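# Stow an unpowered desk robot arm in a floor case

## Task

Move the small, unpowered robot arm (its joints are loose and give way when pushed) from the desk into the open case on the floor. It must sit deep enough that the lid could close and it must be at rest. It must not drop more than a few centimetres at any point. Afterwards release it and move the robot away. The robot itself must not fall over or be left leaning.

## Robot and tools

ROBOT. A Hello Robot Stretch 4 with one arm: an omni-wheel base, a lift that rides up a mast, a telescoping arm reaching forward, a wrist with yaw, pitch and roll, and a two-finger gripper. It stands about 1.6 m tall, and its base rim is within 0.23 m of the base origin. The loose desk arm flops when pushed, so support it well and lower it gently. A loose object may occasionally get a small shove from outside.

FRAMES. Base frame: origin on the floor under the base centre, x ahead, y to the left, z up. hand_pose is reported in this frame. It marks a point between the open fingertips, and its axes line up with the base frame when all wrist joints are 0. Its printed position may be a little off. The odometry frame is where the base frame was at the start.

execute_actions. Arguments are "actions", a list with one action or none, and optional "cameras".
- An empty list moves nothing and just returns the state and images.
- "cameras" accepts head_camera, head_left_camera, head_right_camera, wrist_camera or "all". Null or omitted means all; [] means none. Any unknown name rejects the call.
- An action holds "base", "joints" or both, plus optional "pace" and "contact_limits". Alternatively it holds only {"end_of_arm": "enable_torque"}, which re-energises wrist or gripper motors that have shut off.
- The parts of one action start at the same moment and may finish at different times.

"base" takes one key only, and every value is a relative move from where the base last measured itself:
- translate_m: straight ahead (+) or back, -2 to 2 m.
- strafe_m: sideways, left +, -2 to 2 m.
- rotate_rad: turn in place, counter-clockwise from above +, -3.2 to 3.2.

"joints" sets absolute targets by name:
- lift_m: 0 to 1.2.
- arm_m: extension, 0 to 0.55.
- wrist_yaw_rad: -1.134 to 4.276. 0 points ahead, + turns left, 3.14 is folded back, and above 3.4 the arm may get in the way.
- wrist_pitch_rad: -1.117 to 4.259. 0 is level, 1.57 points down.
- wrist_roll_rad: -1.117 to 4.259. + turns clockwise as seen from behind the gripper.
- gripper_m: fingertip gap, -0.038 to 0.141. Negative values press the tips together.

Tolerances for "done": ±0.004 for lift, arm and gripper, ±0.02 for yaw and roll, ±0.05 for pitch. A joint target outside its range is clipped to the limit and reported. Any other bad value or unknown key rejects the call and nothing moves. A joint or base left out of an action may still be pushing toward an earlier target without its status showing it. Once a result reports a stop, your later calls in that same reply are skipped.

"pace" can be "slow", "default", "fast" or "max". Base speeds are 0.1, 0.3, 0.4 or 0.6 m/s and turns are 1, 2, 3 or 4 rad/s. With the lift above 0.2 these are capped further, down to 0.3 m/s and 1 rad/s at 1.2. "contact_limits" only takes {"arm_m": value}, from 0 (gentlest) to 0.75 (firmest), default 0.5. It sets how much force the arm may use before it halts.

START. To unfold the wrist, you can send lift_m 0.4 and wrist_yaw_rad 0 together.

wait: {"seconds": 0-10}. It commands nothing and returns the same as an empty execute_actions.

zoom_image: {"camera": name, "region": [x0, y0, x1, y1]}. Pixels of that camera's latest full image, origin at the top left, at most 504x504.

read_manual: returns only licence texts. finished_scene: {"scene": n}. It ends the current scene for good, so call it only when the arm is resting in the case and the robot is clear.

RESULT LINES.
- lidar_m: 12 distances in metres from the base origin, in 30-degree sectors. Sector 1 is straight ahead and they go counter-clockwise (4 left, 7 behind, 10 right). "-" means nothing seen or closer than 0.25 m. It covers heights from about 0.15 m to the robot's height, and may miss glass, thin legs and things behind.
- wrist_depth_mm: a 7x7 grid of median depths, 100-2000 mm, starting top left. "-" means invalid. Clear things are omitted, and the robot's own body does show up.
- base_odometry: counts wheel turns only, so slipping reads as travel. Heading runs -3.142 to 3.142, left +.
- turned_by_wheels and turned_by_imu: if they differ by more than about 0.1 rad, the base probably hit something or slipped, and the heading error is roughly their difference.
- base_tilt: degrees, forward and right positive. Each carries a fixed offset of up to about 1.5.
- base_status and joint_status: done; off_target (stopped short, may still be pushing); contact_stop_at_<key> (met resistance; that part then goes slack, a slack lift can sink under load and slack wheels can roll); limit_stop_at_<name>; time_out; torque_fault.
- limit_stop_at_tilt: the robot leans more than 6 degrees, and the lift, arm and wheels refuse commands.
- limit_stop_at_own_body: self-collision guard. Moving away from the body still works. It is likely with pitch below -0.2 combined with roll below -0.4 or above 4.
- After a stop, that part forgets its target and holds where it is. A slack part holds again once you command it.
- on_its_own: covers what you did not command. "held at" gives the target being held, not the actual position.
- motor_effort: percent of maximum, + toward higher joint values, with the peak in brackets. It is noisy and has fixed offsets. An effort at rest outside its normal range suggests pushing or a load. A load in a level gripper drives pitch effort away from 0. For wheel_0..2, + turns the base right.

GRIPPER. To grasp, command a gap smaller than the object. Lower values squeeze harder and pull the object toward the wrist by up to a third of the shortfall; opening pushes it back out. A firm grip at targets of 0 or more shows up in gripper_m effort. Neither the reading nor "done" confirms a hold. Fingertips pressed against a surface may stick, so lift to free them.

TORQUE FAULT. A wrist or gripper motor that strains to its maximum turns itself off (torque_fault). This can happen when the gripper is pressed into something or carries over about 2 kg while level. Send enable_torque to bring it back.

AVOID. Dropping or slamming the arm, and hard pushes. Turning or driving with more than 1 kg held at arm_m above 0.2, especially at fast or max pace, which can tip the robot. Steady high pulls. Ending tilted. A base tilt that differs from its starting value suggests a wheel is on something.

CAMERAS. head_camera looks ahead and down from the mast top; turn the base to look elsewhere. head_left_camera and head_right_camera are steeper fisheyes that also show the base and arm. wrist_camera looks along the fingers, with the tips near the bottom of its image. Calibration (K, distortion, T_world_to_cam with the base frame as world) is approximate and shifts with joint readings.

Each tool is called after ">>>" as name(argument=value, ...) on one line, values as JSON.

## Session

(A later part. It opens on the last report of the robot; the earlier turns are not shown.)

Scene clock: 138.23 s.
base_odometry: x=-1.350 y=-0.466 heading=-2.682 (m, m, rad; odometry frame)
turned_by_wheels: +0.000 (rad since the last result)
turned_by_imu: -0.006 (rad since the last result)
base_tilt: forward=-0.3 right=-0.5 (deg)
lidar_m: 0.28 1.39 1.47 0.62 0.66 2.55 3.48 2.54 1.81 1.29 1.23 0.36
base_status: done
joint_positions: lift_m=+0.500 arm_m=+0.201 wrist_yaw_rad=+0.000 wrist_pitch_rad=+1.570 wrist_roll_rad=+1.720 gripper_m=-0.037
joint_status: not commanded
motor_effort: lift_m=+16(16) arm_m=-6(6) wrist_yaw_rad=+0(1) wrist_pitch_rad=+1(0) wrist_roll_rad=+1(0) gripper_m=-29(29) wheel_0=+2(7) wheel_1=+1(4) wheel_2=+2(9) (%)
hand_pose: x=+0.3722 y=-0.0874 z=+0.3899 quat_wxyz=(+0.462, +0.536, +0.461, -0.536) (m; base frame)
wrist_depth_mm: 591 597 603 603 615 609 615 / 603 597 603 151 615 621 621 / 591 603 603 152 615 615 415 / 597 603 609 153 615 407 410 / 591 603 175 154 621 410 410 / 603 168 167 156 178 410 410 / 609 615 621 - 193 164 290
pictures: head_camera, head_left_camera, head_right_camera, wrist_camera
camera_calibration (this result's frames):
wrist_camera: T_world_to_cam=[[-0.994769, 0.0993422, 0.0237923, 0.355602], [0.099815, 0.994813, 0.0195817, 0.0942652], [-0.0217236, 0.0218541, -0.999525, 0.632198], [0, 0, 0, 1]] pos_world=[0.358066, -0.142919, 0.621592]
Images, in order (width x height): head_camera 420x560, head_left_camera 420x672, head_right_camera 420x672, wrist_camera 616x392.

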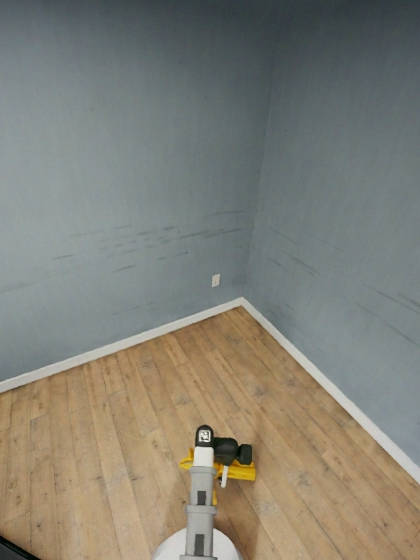

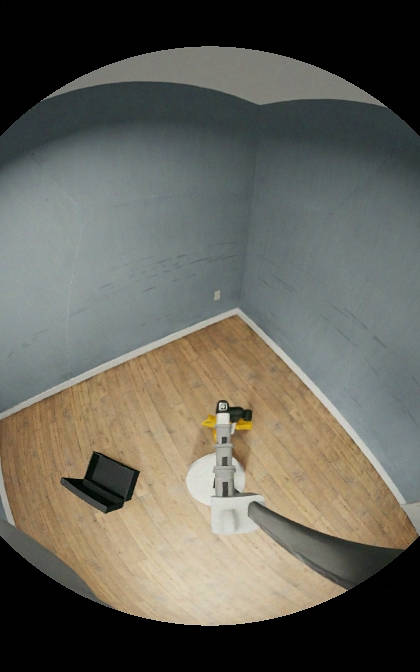

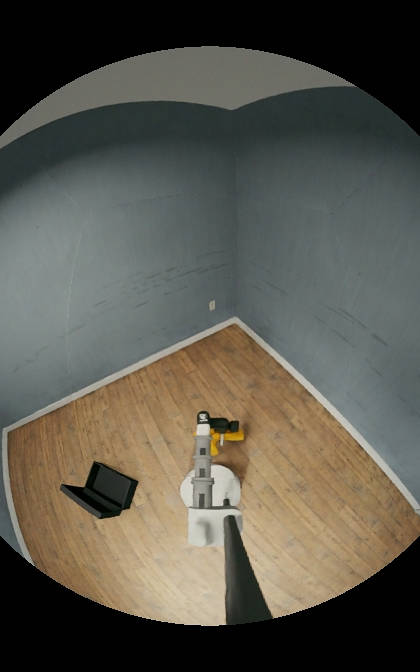

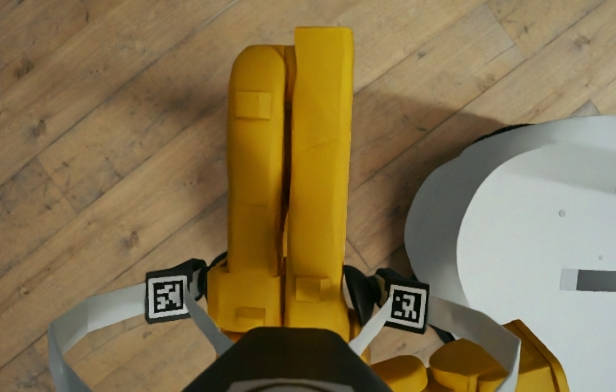

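>>> execute_actions(actions=[{"base":{"rotate_rad":0.8}}], cameras=[])

>>> execute_actions(actions=[{"base":{"translate_m":0.8}}], cameras=["head_left_camera"])

>>> execute_actions(actions=[{"base":{"rotate_rad":2.1},"pace":"slow"}])

Scene clock: 140.17 s.
base_odometry: x=-1.350 y=-0.466 heading=-1.882 (m, m, rad; odometry frame)
turned_by_wheels: +0.800 (rad since the last result)
turned_by_imu: +0.797 (rad since the last result)
base_tilt: forward=-0.4 right=-0.5 (deg)
lidar_m: 0.25 0.62 0.56 2.47 2.83 2.51 2.55 1.47 1.22 1.23 1.42 0.36
base_status: done
joint_positions: lift_m=+0.500 arm_m=+0.201 wrist_yaw_rad=+0.000 wrist_pitch_rad=+1.569 wrist_roll_rad=+1.720 gripper_m=-0.037
joint_status: not commanded
motor_effort: lift_m=+16(16) arm_m=-5(6) wrist_yaw_rad=-2(1) wrist_pitch_rad=+1(1) wrist_roll_rad=+0(0) gripper_m=-28(30) wheel_0=-1(8) wheel_1=+1(6) wheel_2=-1(7) (%)
hand_pose: x=+0.3723 y=-0.0874 z=+0.3899 quat_wxyz=(+0.462, +0.536, +0.461, -0.535) (m; base frame)
wrist_depth_mm: 591 591 603 597 609 621 615 / 591 597 603 151 621 621 621 / 597 609 609 152 615 621 413 / 591 597 603 153 615 407 410 / 603 609 176 154 627 407 418 / 603 168 167 156 176 407 413 / 603 615 621 - 192 165 290
pictures: none
No camera images: the call's "cameras" was empty. Leave "cameras" out to get every camera's image.

Scene clock: 144.30 s.
base_odometry: x=-1.595 y=-1.227 heading=-1.881 (m, m, rad; odometry frame)
turned_by_wheels: +0.000 (rad since the last result)
turned_by_imu: -0.002 (rad since the last result)
base_tilt: forward=-0.4 right=-0.6 (deg)
lidar_m: 0.25 0.74 1.27 0.58 0.52 3.33 3.08 1.66 1.41 1.40 0.75 0.34
base_status: done
joint_positions: lift_m=+0.500 arm_m=+0.201 wrist_yaw_rad=+0.000 wrist_pitch_rad=+1.570 wrist_roll_rad=+1.720 gripper_m=-0.037
joint_status: not commanded
motor_effort: lift_m=+16(16) arm_m=-6(6) wrist_yaw_rad=-1(1) wrist_pitch_rad=+0(1) wrist_roll_rad=+0(0) gripper_m=-27(29) wheel_0=+2(4) wheel_1=+1(5) wheel_2=+2(9) (%)
hand_pose: x=+0.3722 y=-0.0874 z=+0.3899 quat_wxyz=(+0.462, +0.536, +0.461, -0.536) (m; base frame)
wrist_depth_mm: 364 512 597 597 603 621 621 / 375 530 609 151 615 621 627 / 387 549 603 153 609 615 413 / 399 580 609 153 615 410 404 / 415 603 175 154 621 407 410 / 394 168 167 156 177 410 413 / 424 609 615 - 192 165 293
pictures: head_left_camera
Images, in order (width x height): head_left_camera 420x672.

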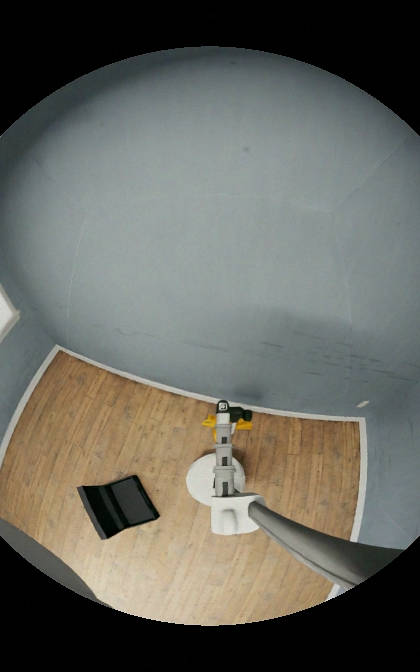

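Scene clock: 147.70 s.
base_odometry: x=-1.595 y=-1.227 heading=+0.218 (m, m, rad; odometry frame)
turned_by_wheels: +2.100 (rad since the last result)
turned_by_imu: +2.093 (rad since the last result)
base_tilt: forward=-0.3 right=-0.6 (deg)
lidar_m: 0.26 3.28 2.97 1.65 1.43 1.36 0.77 0.63 0.64 0.73 1.29 0.38
base_status: done
joint_positions: lift_m=+0.500 arm_m=+0.201 wrist_yaw_rad=+0.000 wrist_pitch_rad=+1.570 wrist_roll_rad=+1.720 gripper_m=-0.037
joint_status: not commanded
motor_effort: lift_m=+16(16) arm_m=-5(6) wrist_yaw_rad=-2(0) wrist_pitch_rad=+0(0) wrist_roll_rad=+1(1) gripper_m=-32(31) wheel_0=-1(8) wheel_1=-2(3) wheel_2=+0(3) (%)
hand_pose: x=+0.3722 y=-0.0874 z=+0.3899 quat_wxyz=(+0.462, +0.536, +0.461, -0.536) (m; base frame)
wrist_depth_mm: 597 597 597 603 615 609 621 / 597 597 603 151 615 615 621 / 569 564 603 152 609 621 415 / 574 574 574 153 615 410 410 / 569 585 175 153 621 407 407 / 574 168 167 156 177 413 415 / 554 530 496 - 193 165 293
pictures: head_camera, head_left_camera, head_right_camera, wrist_camera
camera_calibration (this result's frames):
wrist_camera: T_world_to_cam=[[-0.99478, 0.0992426, 0.0237425, 0.355611], [0.0997144, 0.994823, 0.0195867, 0.094302], [-0.0216757, 0.021852, -0.999526, 0.63218], [0, 0, 0, 1]] pos_world=[0.358055, -0.14292, 0.62159]
Images, in order (width x height): head_camera 420x560, head_left_camera 420x672, head_right_camera 420x672, wrist_camera 616x392.

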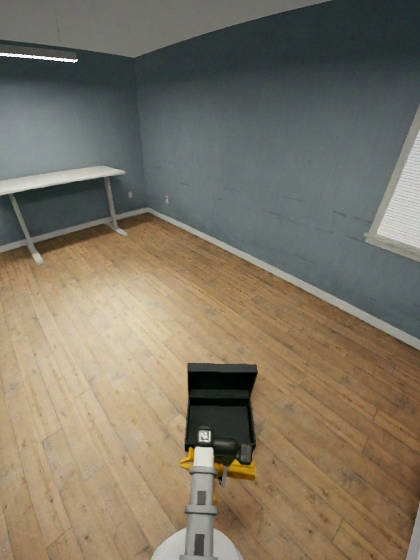

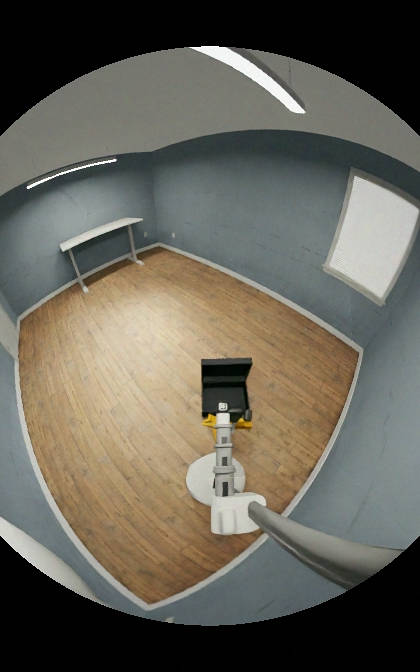

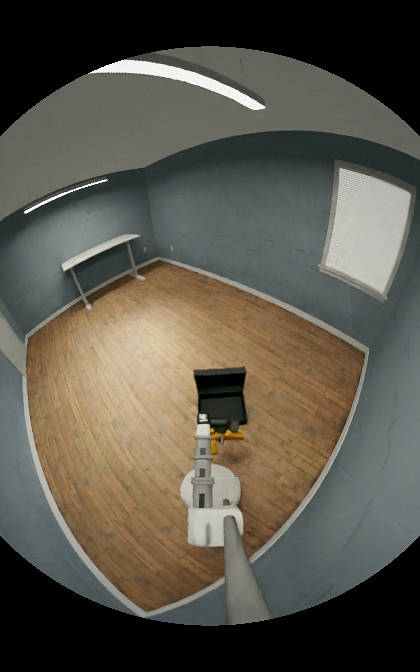

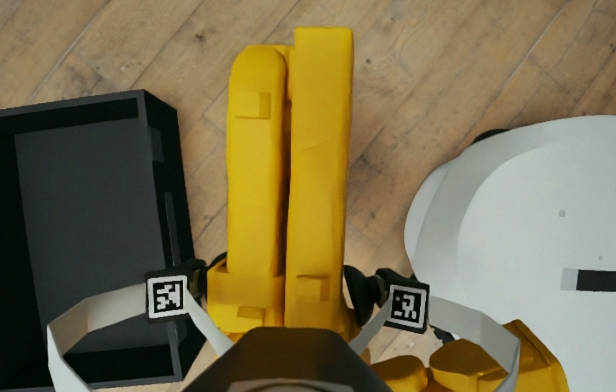

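>>> execute_actions(actions=[{"base":{"strafe_m":-0.03},"joints":{"wrist_roll_rad":1.6},"pace":"slow"}], cameras=[])

>>> execute_actions(actions=[{"base":{"translate_m":0.15},"joints":{"arm_m":0.41},"pace":"slow"}])

>>> zoom_image(camera="head_camera", region=[130,350,310,510])

>>> zoom_image(camera="head_right_camera", region=[150,340,300,470])

Scene clock: 150.00 s.
base_odometry: x=-1.589 y=-1.257 heading=+0.219 (m, m, rad; odometry frame)
turned_by_wheels: +0.000 (rad since the last result)
turned_by_imu: -0.001 (rad since the last result)
base_tilt: forward=-0.3 right=-0.6 (deg)
lidar_m: 0.27 3.29 3.04 1.70 1.42 1.31 0.73 0.61 0.60 0.72 1.25 0.37
base_status: done
joint_positions: lift_m=+0.500 arm_m=+0.201 wrist_yaw_rad=+0.000 wrist_pitch_rad=+1.570 wrist_roll_rad=+1.600 gripper_m=-0.037
joint_status: all done
motor_effort: lift_m=+16(16) arm_m=-5(6) wrist_yaw_rad=-1(0) wrist_pitch_rad=+1(1) wrist_roll_rad=-2(1) gripper_m=-30(29) wheel_0=+2(5) wheel_1=-2(9) wheel_2=+1(3) (%)
hand_pose: x=+0.3722 y=-0.0874 z=+0.3899 quat_wxyz=(+0.493, +0.508, +0.492, -0.507) (m; base frame)
wrist_depth_mm: 591 597 603 609 609 609 621 / 597 591 603 151 609 609 621 / 574 574 559 152 621 615 615 / 574 574 559 153 615 433 410 / 580 580 175 153 591 410 410 / 580 168 167 156 176 410 413 / 512 521 615 - 193 165 293
pictures: none
No camera images: the call's "cameras" was empty. Leave "cameras" out to get every camera's image.

Scene clock: 153.37 s.
base_odometry: x=-1.442 y=-1.224 heading=+0.219 (m, m, rad; odometry frame)
turned_by_wheels: +0.000 (rad since the last result)
turned_by_imu: -0.001 (rad since the last result)
base_tilt: forward=-0.4 right=-0.5 (deg)
lidar_m: 0.37 3.16 3.20 1.82 1.55 1.50 0.86 0.72 0.72 0.83 1.45 0.42
base_status: done
joint_positions: lift_m=+0.500 arm_m=+0.409 wrist_yaw_rad=+0.000 wrist_pitch_rad=+1.569 wrist_roll_rad=+1.600 gripper_m=-0.037
joint_status: all done
motor_effort: lift_m=+16(16) arm_m=+6(5) wrist_yaw_rad=+0(1) wrist_pitch_rad=+1(1) wrist_roll_rad=-1(1) gripper_m=-28(28) wheel_0=+2(5) wheel_1=+1(5) wheel_2=-2(7) (%)
hand_pose: x=+0.5802 y=-0.0874 z=+0.3899 quat_wxyz=(+0.493, +0.508, +0.492, -0.507) (m; base frame)
wrist_depth_mm: 189 228 603 615 615 609 621 / 190 285 353 151 609 621 615 / 191 314 455 152 585 621 621 / 192 314 459 153 597 627 580 / 193 314 175 154 591 627 512 / 192 167 167 156 177 621 504 / 195 309 449 - 193 165 330
pictures: head_camera, head_left_camera, head_right_camera, wrist_camera
camera_calibration (this result's frames):
wrist_camera: T_world_to_cam=[[-0.999516, -0.0201546, 0.0236841, 0.554874], [-0.0196961, 0.999617, 0.0194359, 0.143325], [-0.0240668, 0.01896, -0.999531, 0.637825], [0, 0, 0, 1]] pos_world=[0.572779, -0.14418, 0.621598]
Images, in order (width x height): head_camera 420x560, head_left_camera 420x672, head_right_camera 420x672, wrist_camera 616x392.

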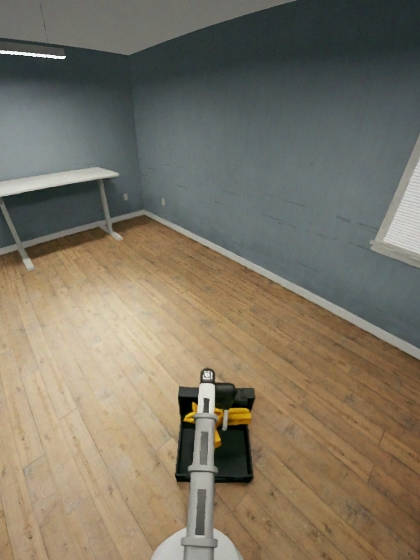

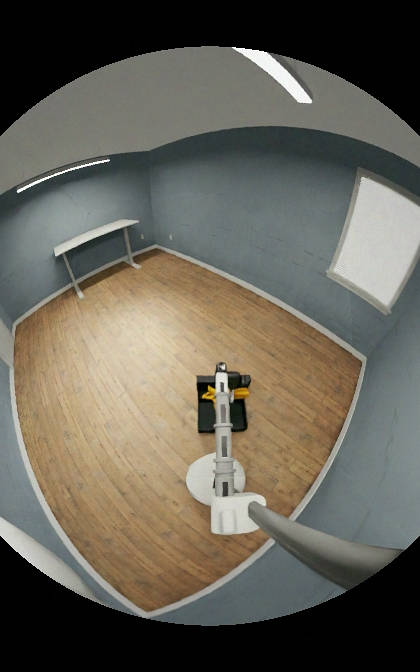

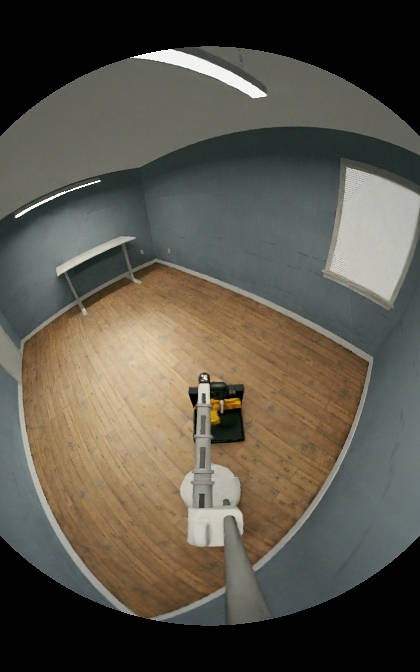

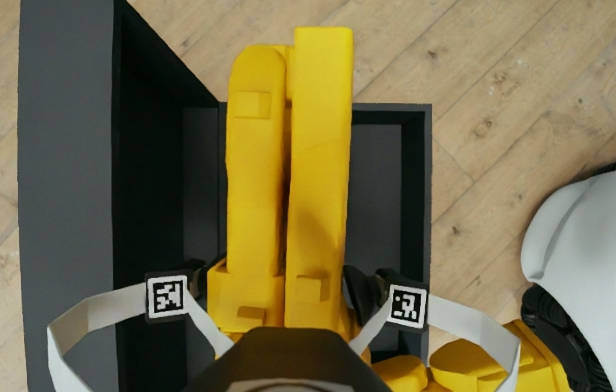

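Region (130, 350, 310, 510) of head_camera's 420x560 image, scaled by 2.800, with more detail than that image has.

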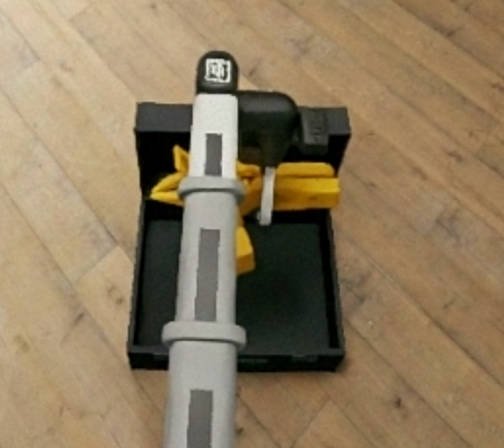

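Region (150, 340, 300, 470) of head_right_camera's 420x672 image, scaled by 3.360, with more detail than that image has; it fills the top 437 rows of this view, and the rest is white.

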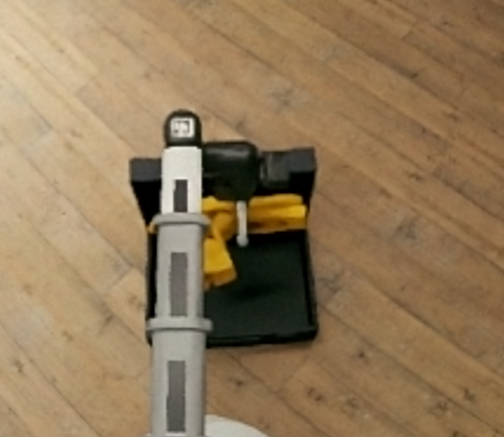

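>>> execute_actions(actions=[{"joints":{"lift_m":0.3},"pace":"slow"}])

Scene clock: 156.80 s.
base_odometry: x=-1.442 y=-1.224 heading=+0.219 (m, m, rad; odometry frame)
turned_by_wheels: +0.000 (rad since the last result)
turned_by_imu: -0.001 (rad since the last result)
base_tilt: forward=-0.4 right=-0.6 (deg)
lidar_m: 0.37 3.18 3.18 1.83 1.56 1.56 0.87 0.70 0.71 0.82 1.46 0.40
base_status: not commanded
joint_positions: lift_m=+0.300 arm_m=+0.409 wrist_yaw_rad=+0.000 wrist_pitch_rad=+1.569 wrist_roll_rad=+1.600 gripper_m=-0.037
joint_status: all done
motor_effort: lift_m=+16(16) arm_m=+6(6) wrist_yaw_rad=-2(0) wrist_pitch_rad=+1(0) wrist_roll_rad=-1(1) gripper_m=-28(30) wheel_0=+2(2) wheel_1=+1(1) wheel_2=-2(2) (%)
hand_pose: x=+0.5802 y=-0.0874 z=+0.1900 quat_wxyz=(+0.493, +0.508, +0.492, -0.507) (m; base frame)
wrist_depth_mm: 204 245 407 402 407 413 415 / 208 258 283 151 351 301 418 / 204 260 286 153 387 324 421 / 205 264 287 153 387 325 418 / 204 263 175 154 392 325 418 / 188 168 167 155 176 303 427 / 196 266 282 - 192 165 298
pictures: head_camera, head_left_camera, head_right_camera, wrist_camera
camera_calibration (this result's frames):
wrist_camera: T_world_to_cam=[[-0.999516, -0.0201546, 0.0236841, 0.559614], [-0.0196961, 0.999617, 0.0194359, 0.147212], [-0.0240668, 0.01896, -0.999531, 0.437953], [0, 0, 0, 1]] pos_world=[0.572783, -0.14418, 0.421632]
Images, in order (width x height): head_camera 420x560, head_left_camera 420x672, head_right_camera 420x672, wrist_camera 616x392.

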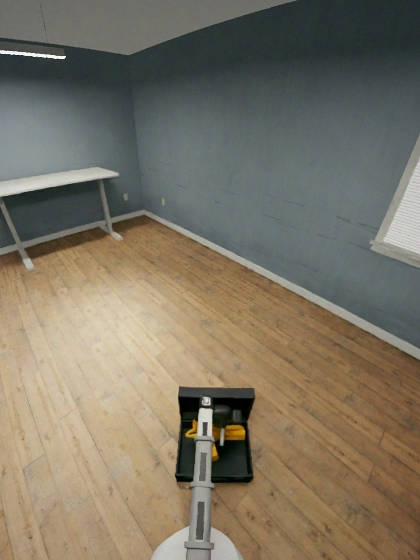

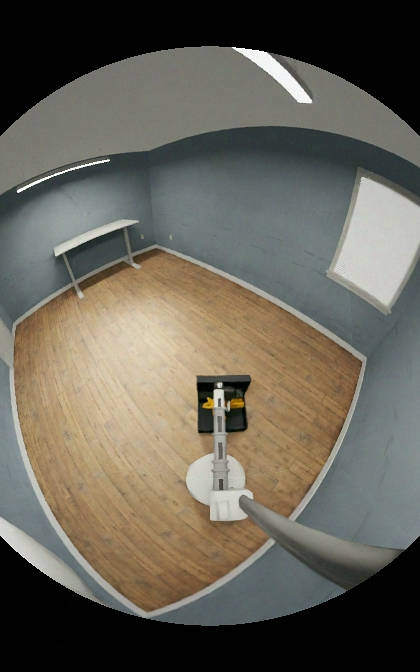

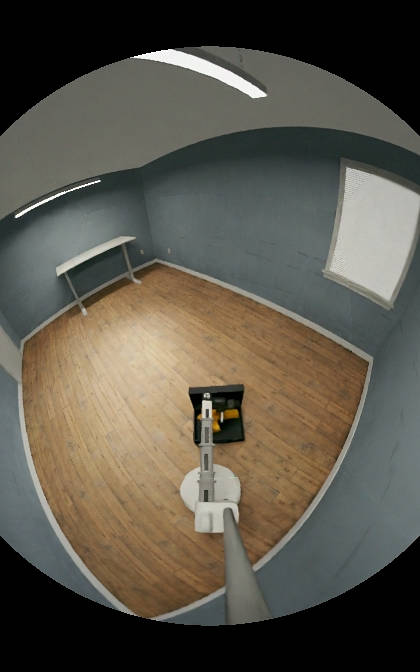

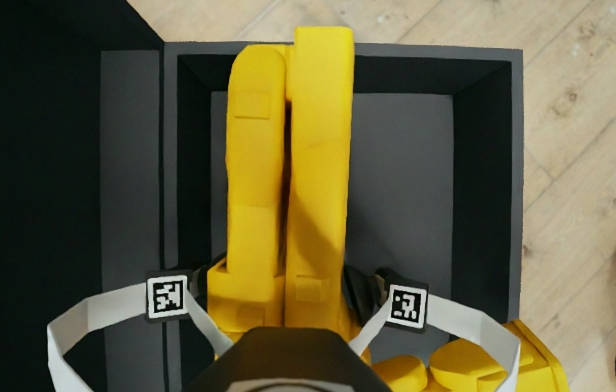

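>>> execute_actions(actions=[{"joints":{"arm_m":0.421},"pace":"slow"}], cameras=[])

>>> execute_actions(actions=[{"joints":{"lift_m":0.22},"pace":"slow"}])

>>> zoom_image(camera="head_camera", region=[150,370,280,500])

Scene clock: 158.27 s.
base_odometry: x=-1.442 y=-1.224 heading=+0.219 (m, m, rad; odometry frame)
turned_by_wheels: +0.000 (rad since the last result)
turned_by_imu: +0.000 (rad since the last result)
base_tilt: forward=-0.4 right=-0.6 (deg)
lidar_m: 0.39 3.17 3.18 1.80 1.56 1.55 0.84 0.73 0.72 0.82 1.44 0.39
base_status: not commanded
joint_positions: lift_m=+0.300 arm_m=+0.420 wrist_yaw_rad=+0.000 wrist_pitch_rad=+1.569 wrist_roll_rad=+1.600 gripper_m=-0.037
joint_status: all done
motor_effort: lift_m=+16(16) arm_m=+6(6) wrist_yaw_rad=-1(0) wrist_pitch_rad=+1(1) wrist_roll_rad=-1(1) gripper_m=-28(30) wheel_0=+1(2) wheel_1=+1(1) wheel_2=-2(2) (%)
hand_pose: x=+0.5912 y=-0.0874 z=+0.1900 quat_wxyz=(+0.493, +0.508, +0.492, -0.507) (m; base frame)
wrist_depth_mm: 191 234 402 407 407 415 413 / 193 260 271 151 349 310 418 / 190 262 273 152 392 345 421 / 190 263 274 153 389 347 421 / 189 264 175 154 389 345 424 / 174 169 167 155 177 300 427 / 181 265 277 - 192 165 297
pictures: none
No camera images: the call's "cameras" was empty. Leave "cameras" out to get every camera's image.

Scene clock: 159.80 s.
base_odometry: x=-1.442 y=-1.224 heading=+0.219 (m, m, rad; odometry frame)
turned_by_wheels: +0.000 (rad since the last result)
turned_by_imu: +0.000 (rad since the last result)
base_tilt: forward=-0.4 right=-0.7 (deg)
lidar_m: 0.37 3.20 3.18 1.83 1.55 1.52 0.83 0.72 0.71 0.84 1.45 0.39
base_status: not commanded
joint_positions: lift_m=+0.220 arm_m=+0.420 wrist_yaw_rad=+0.000 wrist_pitch_rad=+1.569 wrist_roll_rad=+1.600 gripper_m=-0.037
joint_status: all done
motor_effort: lift_m=+16(17) arm_m=+6(6) wrist_yaw_rad=+0(1) wrist_pitch_rad=+0(1) wrist_roll_rad=-2(2) gripper_m=-29(30) wheel_0=+1(1) wheel_1=+1(1) wheel_2=-2(2) (%)
hand_pose: x=+0.5912 y=-0.0874 z=+0.1100 quat_wxyz=(+0.493, +0.508, +0.492, -0.507) (m; base frame)
wrist_depth_mm: 180 190 225 196 224 229 225 / 180 191 251 151 307 310 253 / 181 192 251 153 309 310 254 / 182 193 251 153 310 312 255 / 183 195 175 153 310 310 255 / 174 168 167 156 176 301 253 / 181 191 248 - 193 165 163
pictures: head_camera, head_left_camera, head_right_camera, wrist_camera
camera_calibration (this result's frames):
wrist_camera: T_world_to_cam=[[-0.999516, -0.0201545, 0.0236842, 0.572502], [-0.019696, 0.999617, 0.0194359, 0.148983], [-0.0240669, 0.01896, -0.999531, 0.358246], [0, 0, 0, 1]] pos_world=[0.583781, -0.14418, 0.341623]
Images, in order (width x height): head_camera 420x560, head_left_camera 420x672, head_right_camera 420x672, wrist_camera 616x392.

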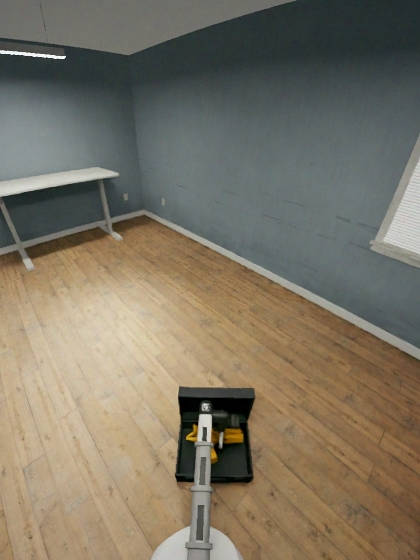

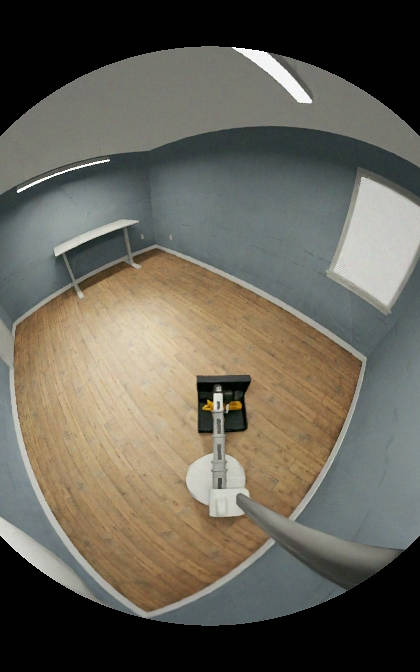

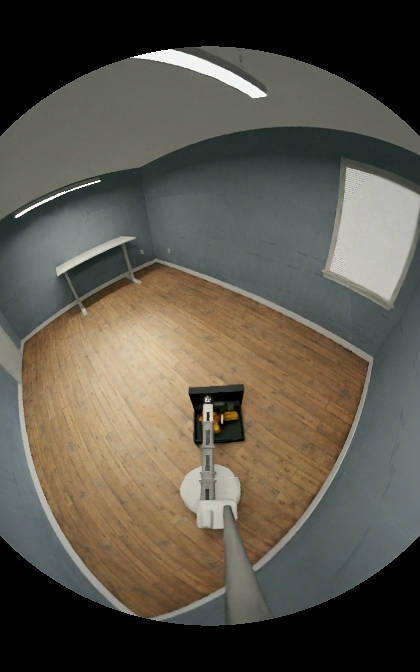

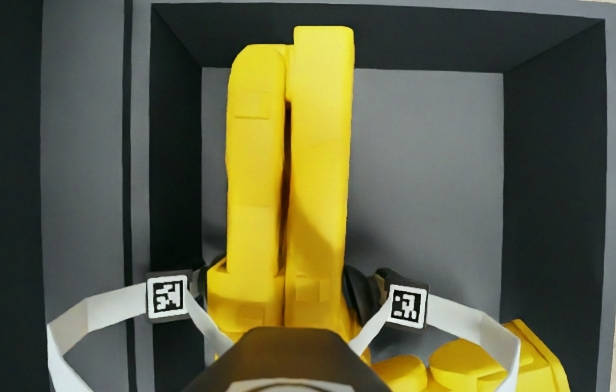

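Region (150, 370, 280, 500) of head_camera's 420x560 image, scaled by 3.877, with more detail than that image has.

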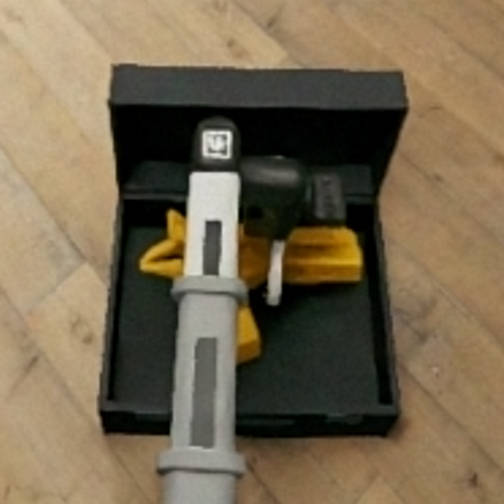

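>>> execute_actions(actions=[{"joints":{"lift_m":0.165},"pace":"slow"}], cameras=["wrist_camera","head_camera"])

Scene clock: 161.37 s.
base_odometry: x=-1.442 y=-1.224 heading=+0.218 (m, m, rad; odometry frame)
turned_by_wheels: +0.000 (rad since the last result)
turned_by_imu: -0.001 (rad since the last result)
base_tilt: forward=-0.4 right=-0.6 (deg)
lidar_m: 0.39 3.18 3.19 1.84 1.53 1.55 0.83 0.70 0.71 0.84 1.44 0.40
base_status: not commanded
joint_positions: lift_m=+0.166 arm_m=+0.420 wrist_yaw_rad=-0.003 wrist_pitch_rad=+1.574 wrist_roll_rad=+1.600 gripper_m=-0.037
joint_status: all done
motor_effort: lift_m=+12(15) arm_m=+6(6) wrist_yaw_rad=+8(8) wrist_pitch_rad=-13(13) wrist_roll_rad=+0(1) gripper_m=-28(28) wheel_0=+2(2) wheel_1=+1(1) wheel_2=-3(3) (%)
hand_pose: x=+0.5897 y=-0.0874 z=+0.0553 quat_wxyz=(+0.491, +0.507, +0.493, -0.509) (m; base frame)
wrist_depth_mm: 130 173 222 196 224 227 225 / 131 174 249 151 254 257 251 / 131 175 249 153 255 257 253 / 131 175 251 152 256 259 253 / 131 175 177 154 258 259 253 / 130 161 169 155 176 260 251 / 131 172 254 - 190 164 164
pictures: head_camera, wrist_camera
camera_calibration (this result's frames):
wrist_camera: T_world_to_cam=[[-0.99945, -0.0173647, 0.0282369, 0.572166], [-0.0168168, 0.999668, 0.0195261, 0.148313], [-0.0285665, 0.0190405, -0.999411, 0.306214], [0, 0, 0, 1]] pos_world=[0.583093, -0.144159, 0.286981]
Images, in order (width x height): head_camera 420x560, wrist_camera 616x392.

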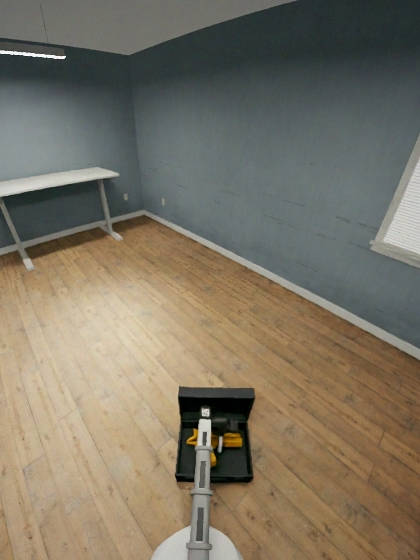

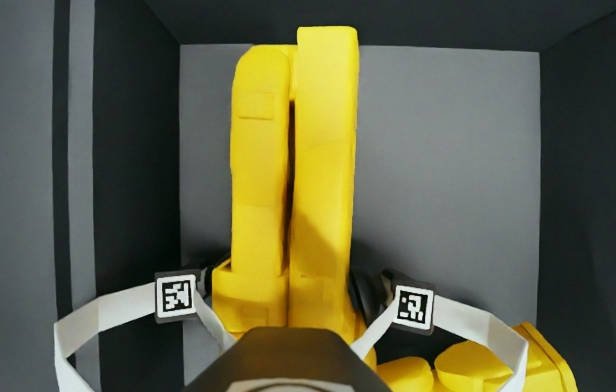

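>>> execute_actions(actions=[{"joints":{"gripper_m":0.075},"pace":"slow"}], cameras=["wrist_camera"])

>>> execute_actions(actions=[{"joints":{"lift_m":0.5}}], cameras=["wrist_camera","head_camera"])

>>> execute_actions(actions=[{"joints":{"arm_m":0.3},"base":{"strafe_m":-0.02}}], cameras=["wrist_camera","head_camera"])

Scene clock: 165.47 s.
base_odometry: x=-1.442 y=-1.224 heading=+0.219 (m, m, rad; odometry frame)
turned_by_wheels: +0.000 (rad since the last result)
turned_by_imu: -0.001 (rad since the last result)
base_tilt: forward=-0.2 right=-0.5 (deg)
lidar_m: 0.37 3.19 3.19 1.80 1.55 1.54 0.85 0.72 0.72 0.84 1.41 0.41
base_status: not commanded
joint_positions: lift_m=+0.165 arm_m=+0.420 wrist_yaw_rad=+0.000 wrist_pitch_rad=+1.570 wrist_roll_rad=+1.600 gripper_m=+0.075
joint_status: all done
motor_effort: lift_m=+17(17) arm_m=+5(6) wrist_yaw_rad=+0(9) wrist_pitch_rad=+1(12) wrist_roll_rad=+0(1) gripper_m=-4(32) wheel_0=+2(1) wheel_1=+1(1) wheel_2=-2(3) (%)
hand_pose: x=+0.5911 y=-0.0874 z=+0.0549 quat_wxyz=(+0.493, +0.508, +0.492, -0.507) (m; base frame)
wrist_depth_mm: 128 168 224 224 224 229 224 / 129 170 249 190 253 255 254 / 129 171 250 190 253 257 256 / 130 172 250 188 255 259 256 / 130 172 214 189 256 258 256 / 131 157 201 188 195 211 253 / 132 146 255 - 200 179 176
pictures: wrist_camera
camera_calibration (this result's frames):
wrist_camera: T_world_to_cam=[[-0.999505, -0.0202503, 0.0240878, 0.573646], [-0.0197839, 0.999615, 0.0194435, 0.150103], [-0.0244723, 0.0189573, -0.999521, 0.303443], [0, 0, 0, 1]] pos_world=[0.583757, -0.144181, 0.286562]
Images, in order (width x height): wrist_camera 616x392.

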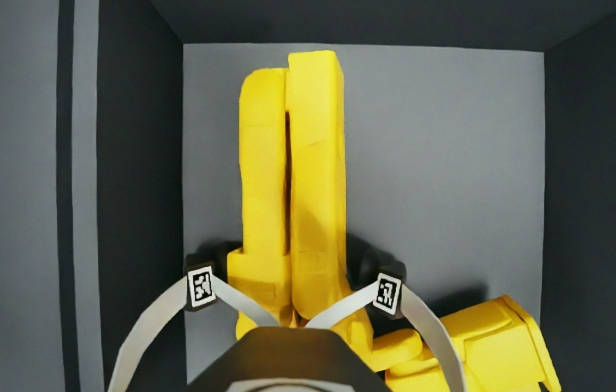

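Scene clock: 167.87 s.
base_odometry: x=-1.442 y=-1.224 heading=+0.219 (m, m, rad; odometry frame)
turned_by_wheels: +0.000 (rad since the last result)
turned_by_imu: -0.001 (rad since the last result)
base_tilt: forward=-0.4 right=-0.5 (deg)
lidar_m: 0.38 3.18 3.20 1.83 1.56 1.54 0.83 0.71 0.72 0.82 1.46 0.38
base_status: not commanded
joint_positions: lift_m=+0.500 arm_m=+0.420 wrist_yaw_rad=+0.000 wrist_pitch_rad=+1.570 wrist_roll_rad=+1.600 gripper_m=+0.075
joint_status: all done
motor_effort: lift_m=+24(26) arm_m=+6(6) wrist_yaw_rad=+0(0) wrist_pitch_rad=+0(0) wrist_roll_rad=+0(0) gripper_m=-2(4) wheel_0=+1(2) wheel_1=+1(1) wheel_2=-2(2) (%)
hand_pose: x=+0.5912 y=-0.0874 z=+0.3893 quat_wxyz=(+0.493, +0.508, +0.492, -0.507) (m; base frame)
wrist_depth_mm: 190 192 609 603 609 609 615 / 191 192 469 603 609 615 615 / 192 193 459 585 580 615 621 / 193 194 466 580 591 621 627 / 193 195 462 530 525 627 535 / 195 196 418 535 196 621 525 / 196 196 459 - 549 640 609
pictures: head_camera, wrist_camera
camera_calibration (this result's frames):
wrist_camera: T_world_to_cam=[[-0.999504, -0.020373, 0.0240294, 0.565643], [-0.0199078, 0.999613, 0.0194423, 0.143675], [-0.0244162, 0.0189543, -0.999522, 0.637628], [0, 0, 0, 1]] pos_world=[0.583791, -0.144182, 0.620938]
Images, in order (width x height): head_camera 420x560, wrist_camera 616x392.

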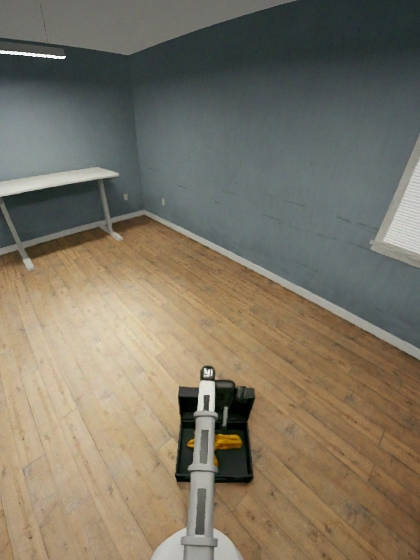

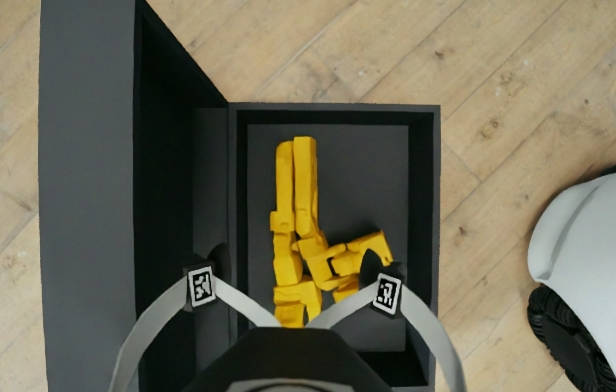

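Scene clock: 169.27 s.
base_odometry: x=-1.438 y=-1.244 heading=+0.219 (m, m, rad; odometry frame)
turned_by_wheels: +0.000 (rad since the last result)
turned_by_imu: +0.000 (rad since the last result)
base_tilt: forward=-0.4 right=-0.6 (deg)
lidar_m: 0.36 0.38 3.23 1.84 1.56 1.46 0.84 0.71 0.70 0.83 1.41 0.42
base_status: done
joint_positions: lift_m=+0.500 arm_m=+0.301 wrist_yaw_rad=+0.000 wrist_pitch_rad=+1.570 wrist_roll_rad=+1.600 gripper_m=+0.075
joint_status: all done
motor_effort: lift_m=+24(24) arm_m=-6(9) wrist_yaw_rad=+0(1) wrist_pitch_rad=+0(0) wrist_roll_rad=+0(1) gripper_m=-3(1) wheel_0=+0(8) wheel_1=+1(7) wheel_2=-1(1) (%)
hand_pose: x=+0.4722 y=-0.0874 z=+0.3893 quat_wxyz=(+0.493, +0.508, +0.492, -0.507) (m; base frame)
wrist_depth_mm: 591 597 603 609 615 609 615 / 362 597 603 609 609 621 621 / 359 462 525 585 615 615 627 / 359 459 564 585 615 621 452 / 359 462 535 585 621 517 415 / 364 462 512 492 196 496 413 / 364 459 585 - 634 500 415
pictures: head_camera, wrist_camera
camera_calibration (this result's frames):
wrist_camera: T_world_to_cam=[[-0.999503, -0.0203071, 0.0241301, 0.446659], [-0.0198399, 0.999614, 0.0194443, 0.141273], [-0.0245156, 0.0189559, -0.99952, 0.634769], [0, 0, 0, 1]] pos_world=[0.464801, -0.144181, 0.620939]
Images, in order (width x height): head_camera 420x560, wrist_camera 616x392.

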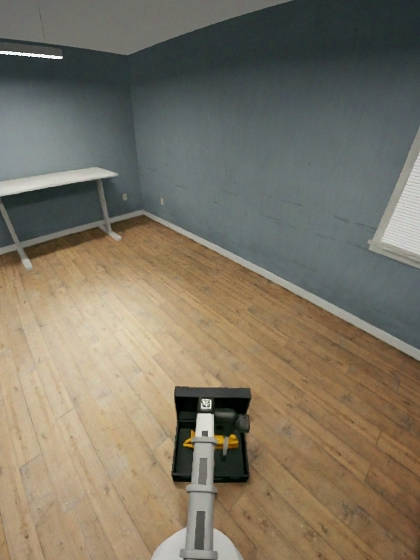

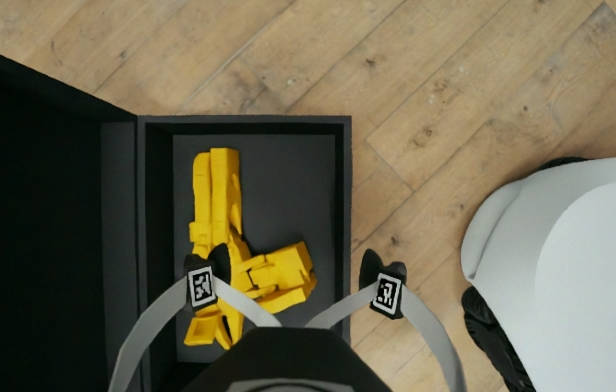

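>>> execute_actions(actions=[{"joints":{"arm_m":0.0},"base":{"translate_m":-0.3},"pace":"fast"}], cameras=["head_camera"])

>>> finished_scene(scene=1)

Scene clock: 171.60 s.
base_odometry: x=-1.731 y=-1.309 heading=+0.218 (m, m, rad; odometry frame)
turned_by_wheels: +0.000 (rad since the last result)
turned_by_imu: +0.000 (rad since the last result)
base_tilt: forward=-0.4 right=-0.6 (deg)
lidar_m: 0.67 3.42 2.83 1.61 1.35 1.08 0.61 0.49 0.49 0.57 1.03 0.71
base_status: done
joint_positions: lift_m=+0.500 arm_m=+0.001 wrist_yaw_rad=+0.000 wrist_pitch_rad=+1.570 wrist_roll_rad=+1.600 gripper_m=+0.075
joint_status: all done
motor_effort: lift_m=+24(24) arm_m=-6(7) wrist_yaw_rad=+0(1) wrist_pitch_rad=-1(1) wrist_roll_rad=+0(1) gripper_m=-4(5) wheel_0=+0(6) wheel_1=+1(7) wheel_2=+0(12) (%)
hand_pose: x=+0.1720 y=-0.0874 z=+0.3893 quat_wxyz=(+0.493, +0.507, +0.492, -0.507) (m; base frame)
wrist_depth_mm: 591 603 603 609 609 621 621 / 591 603 603 609 615 615 627 / 597 603 615 603 615 621 621 / 603 609 609 455 404 407 621 / 609 609 609 402 407 410 330 / 603 603 615 404 196 410 418 / 609 609 609 - 407 410 413
pictures: head_camera
Images, in order (width x height): head_camera 420x560.

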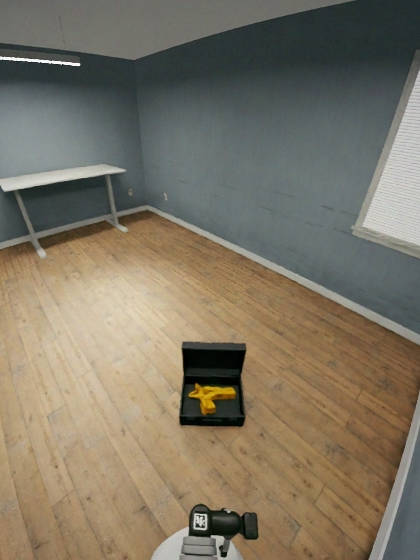

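The scene is finished: the task was done.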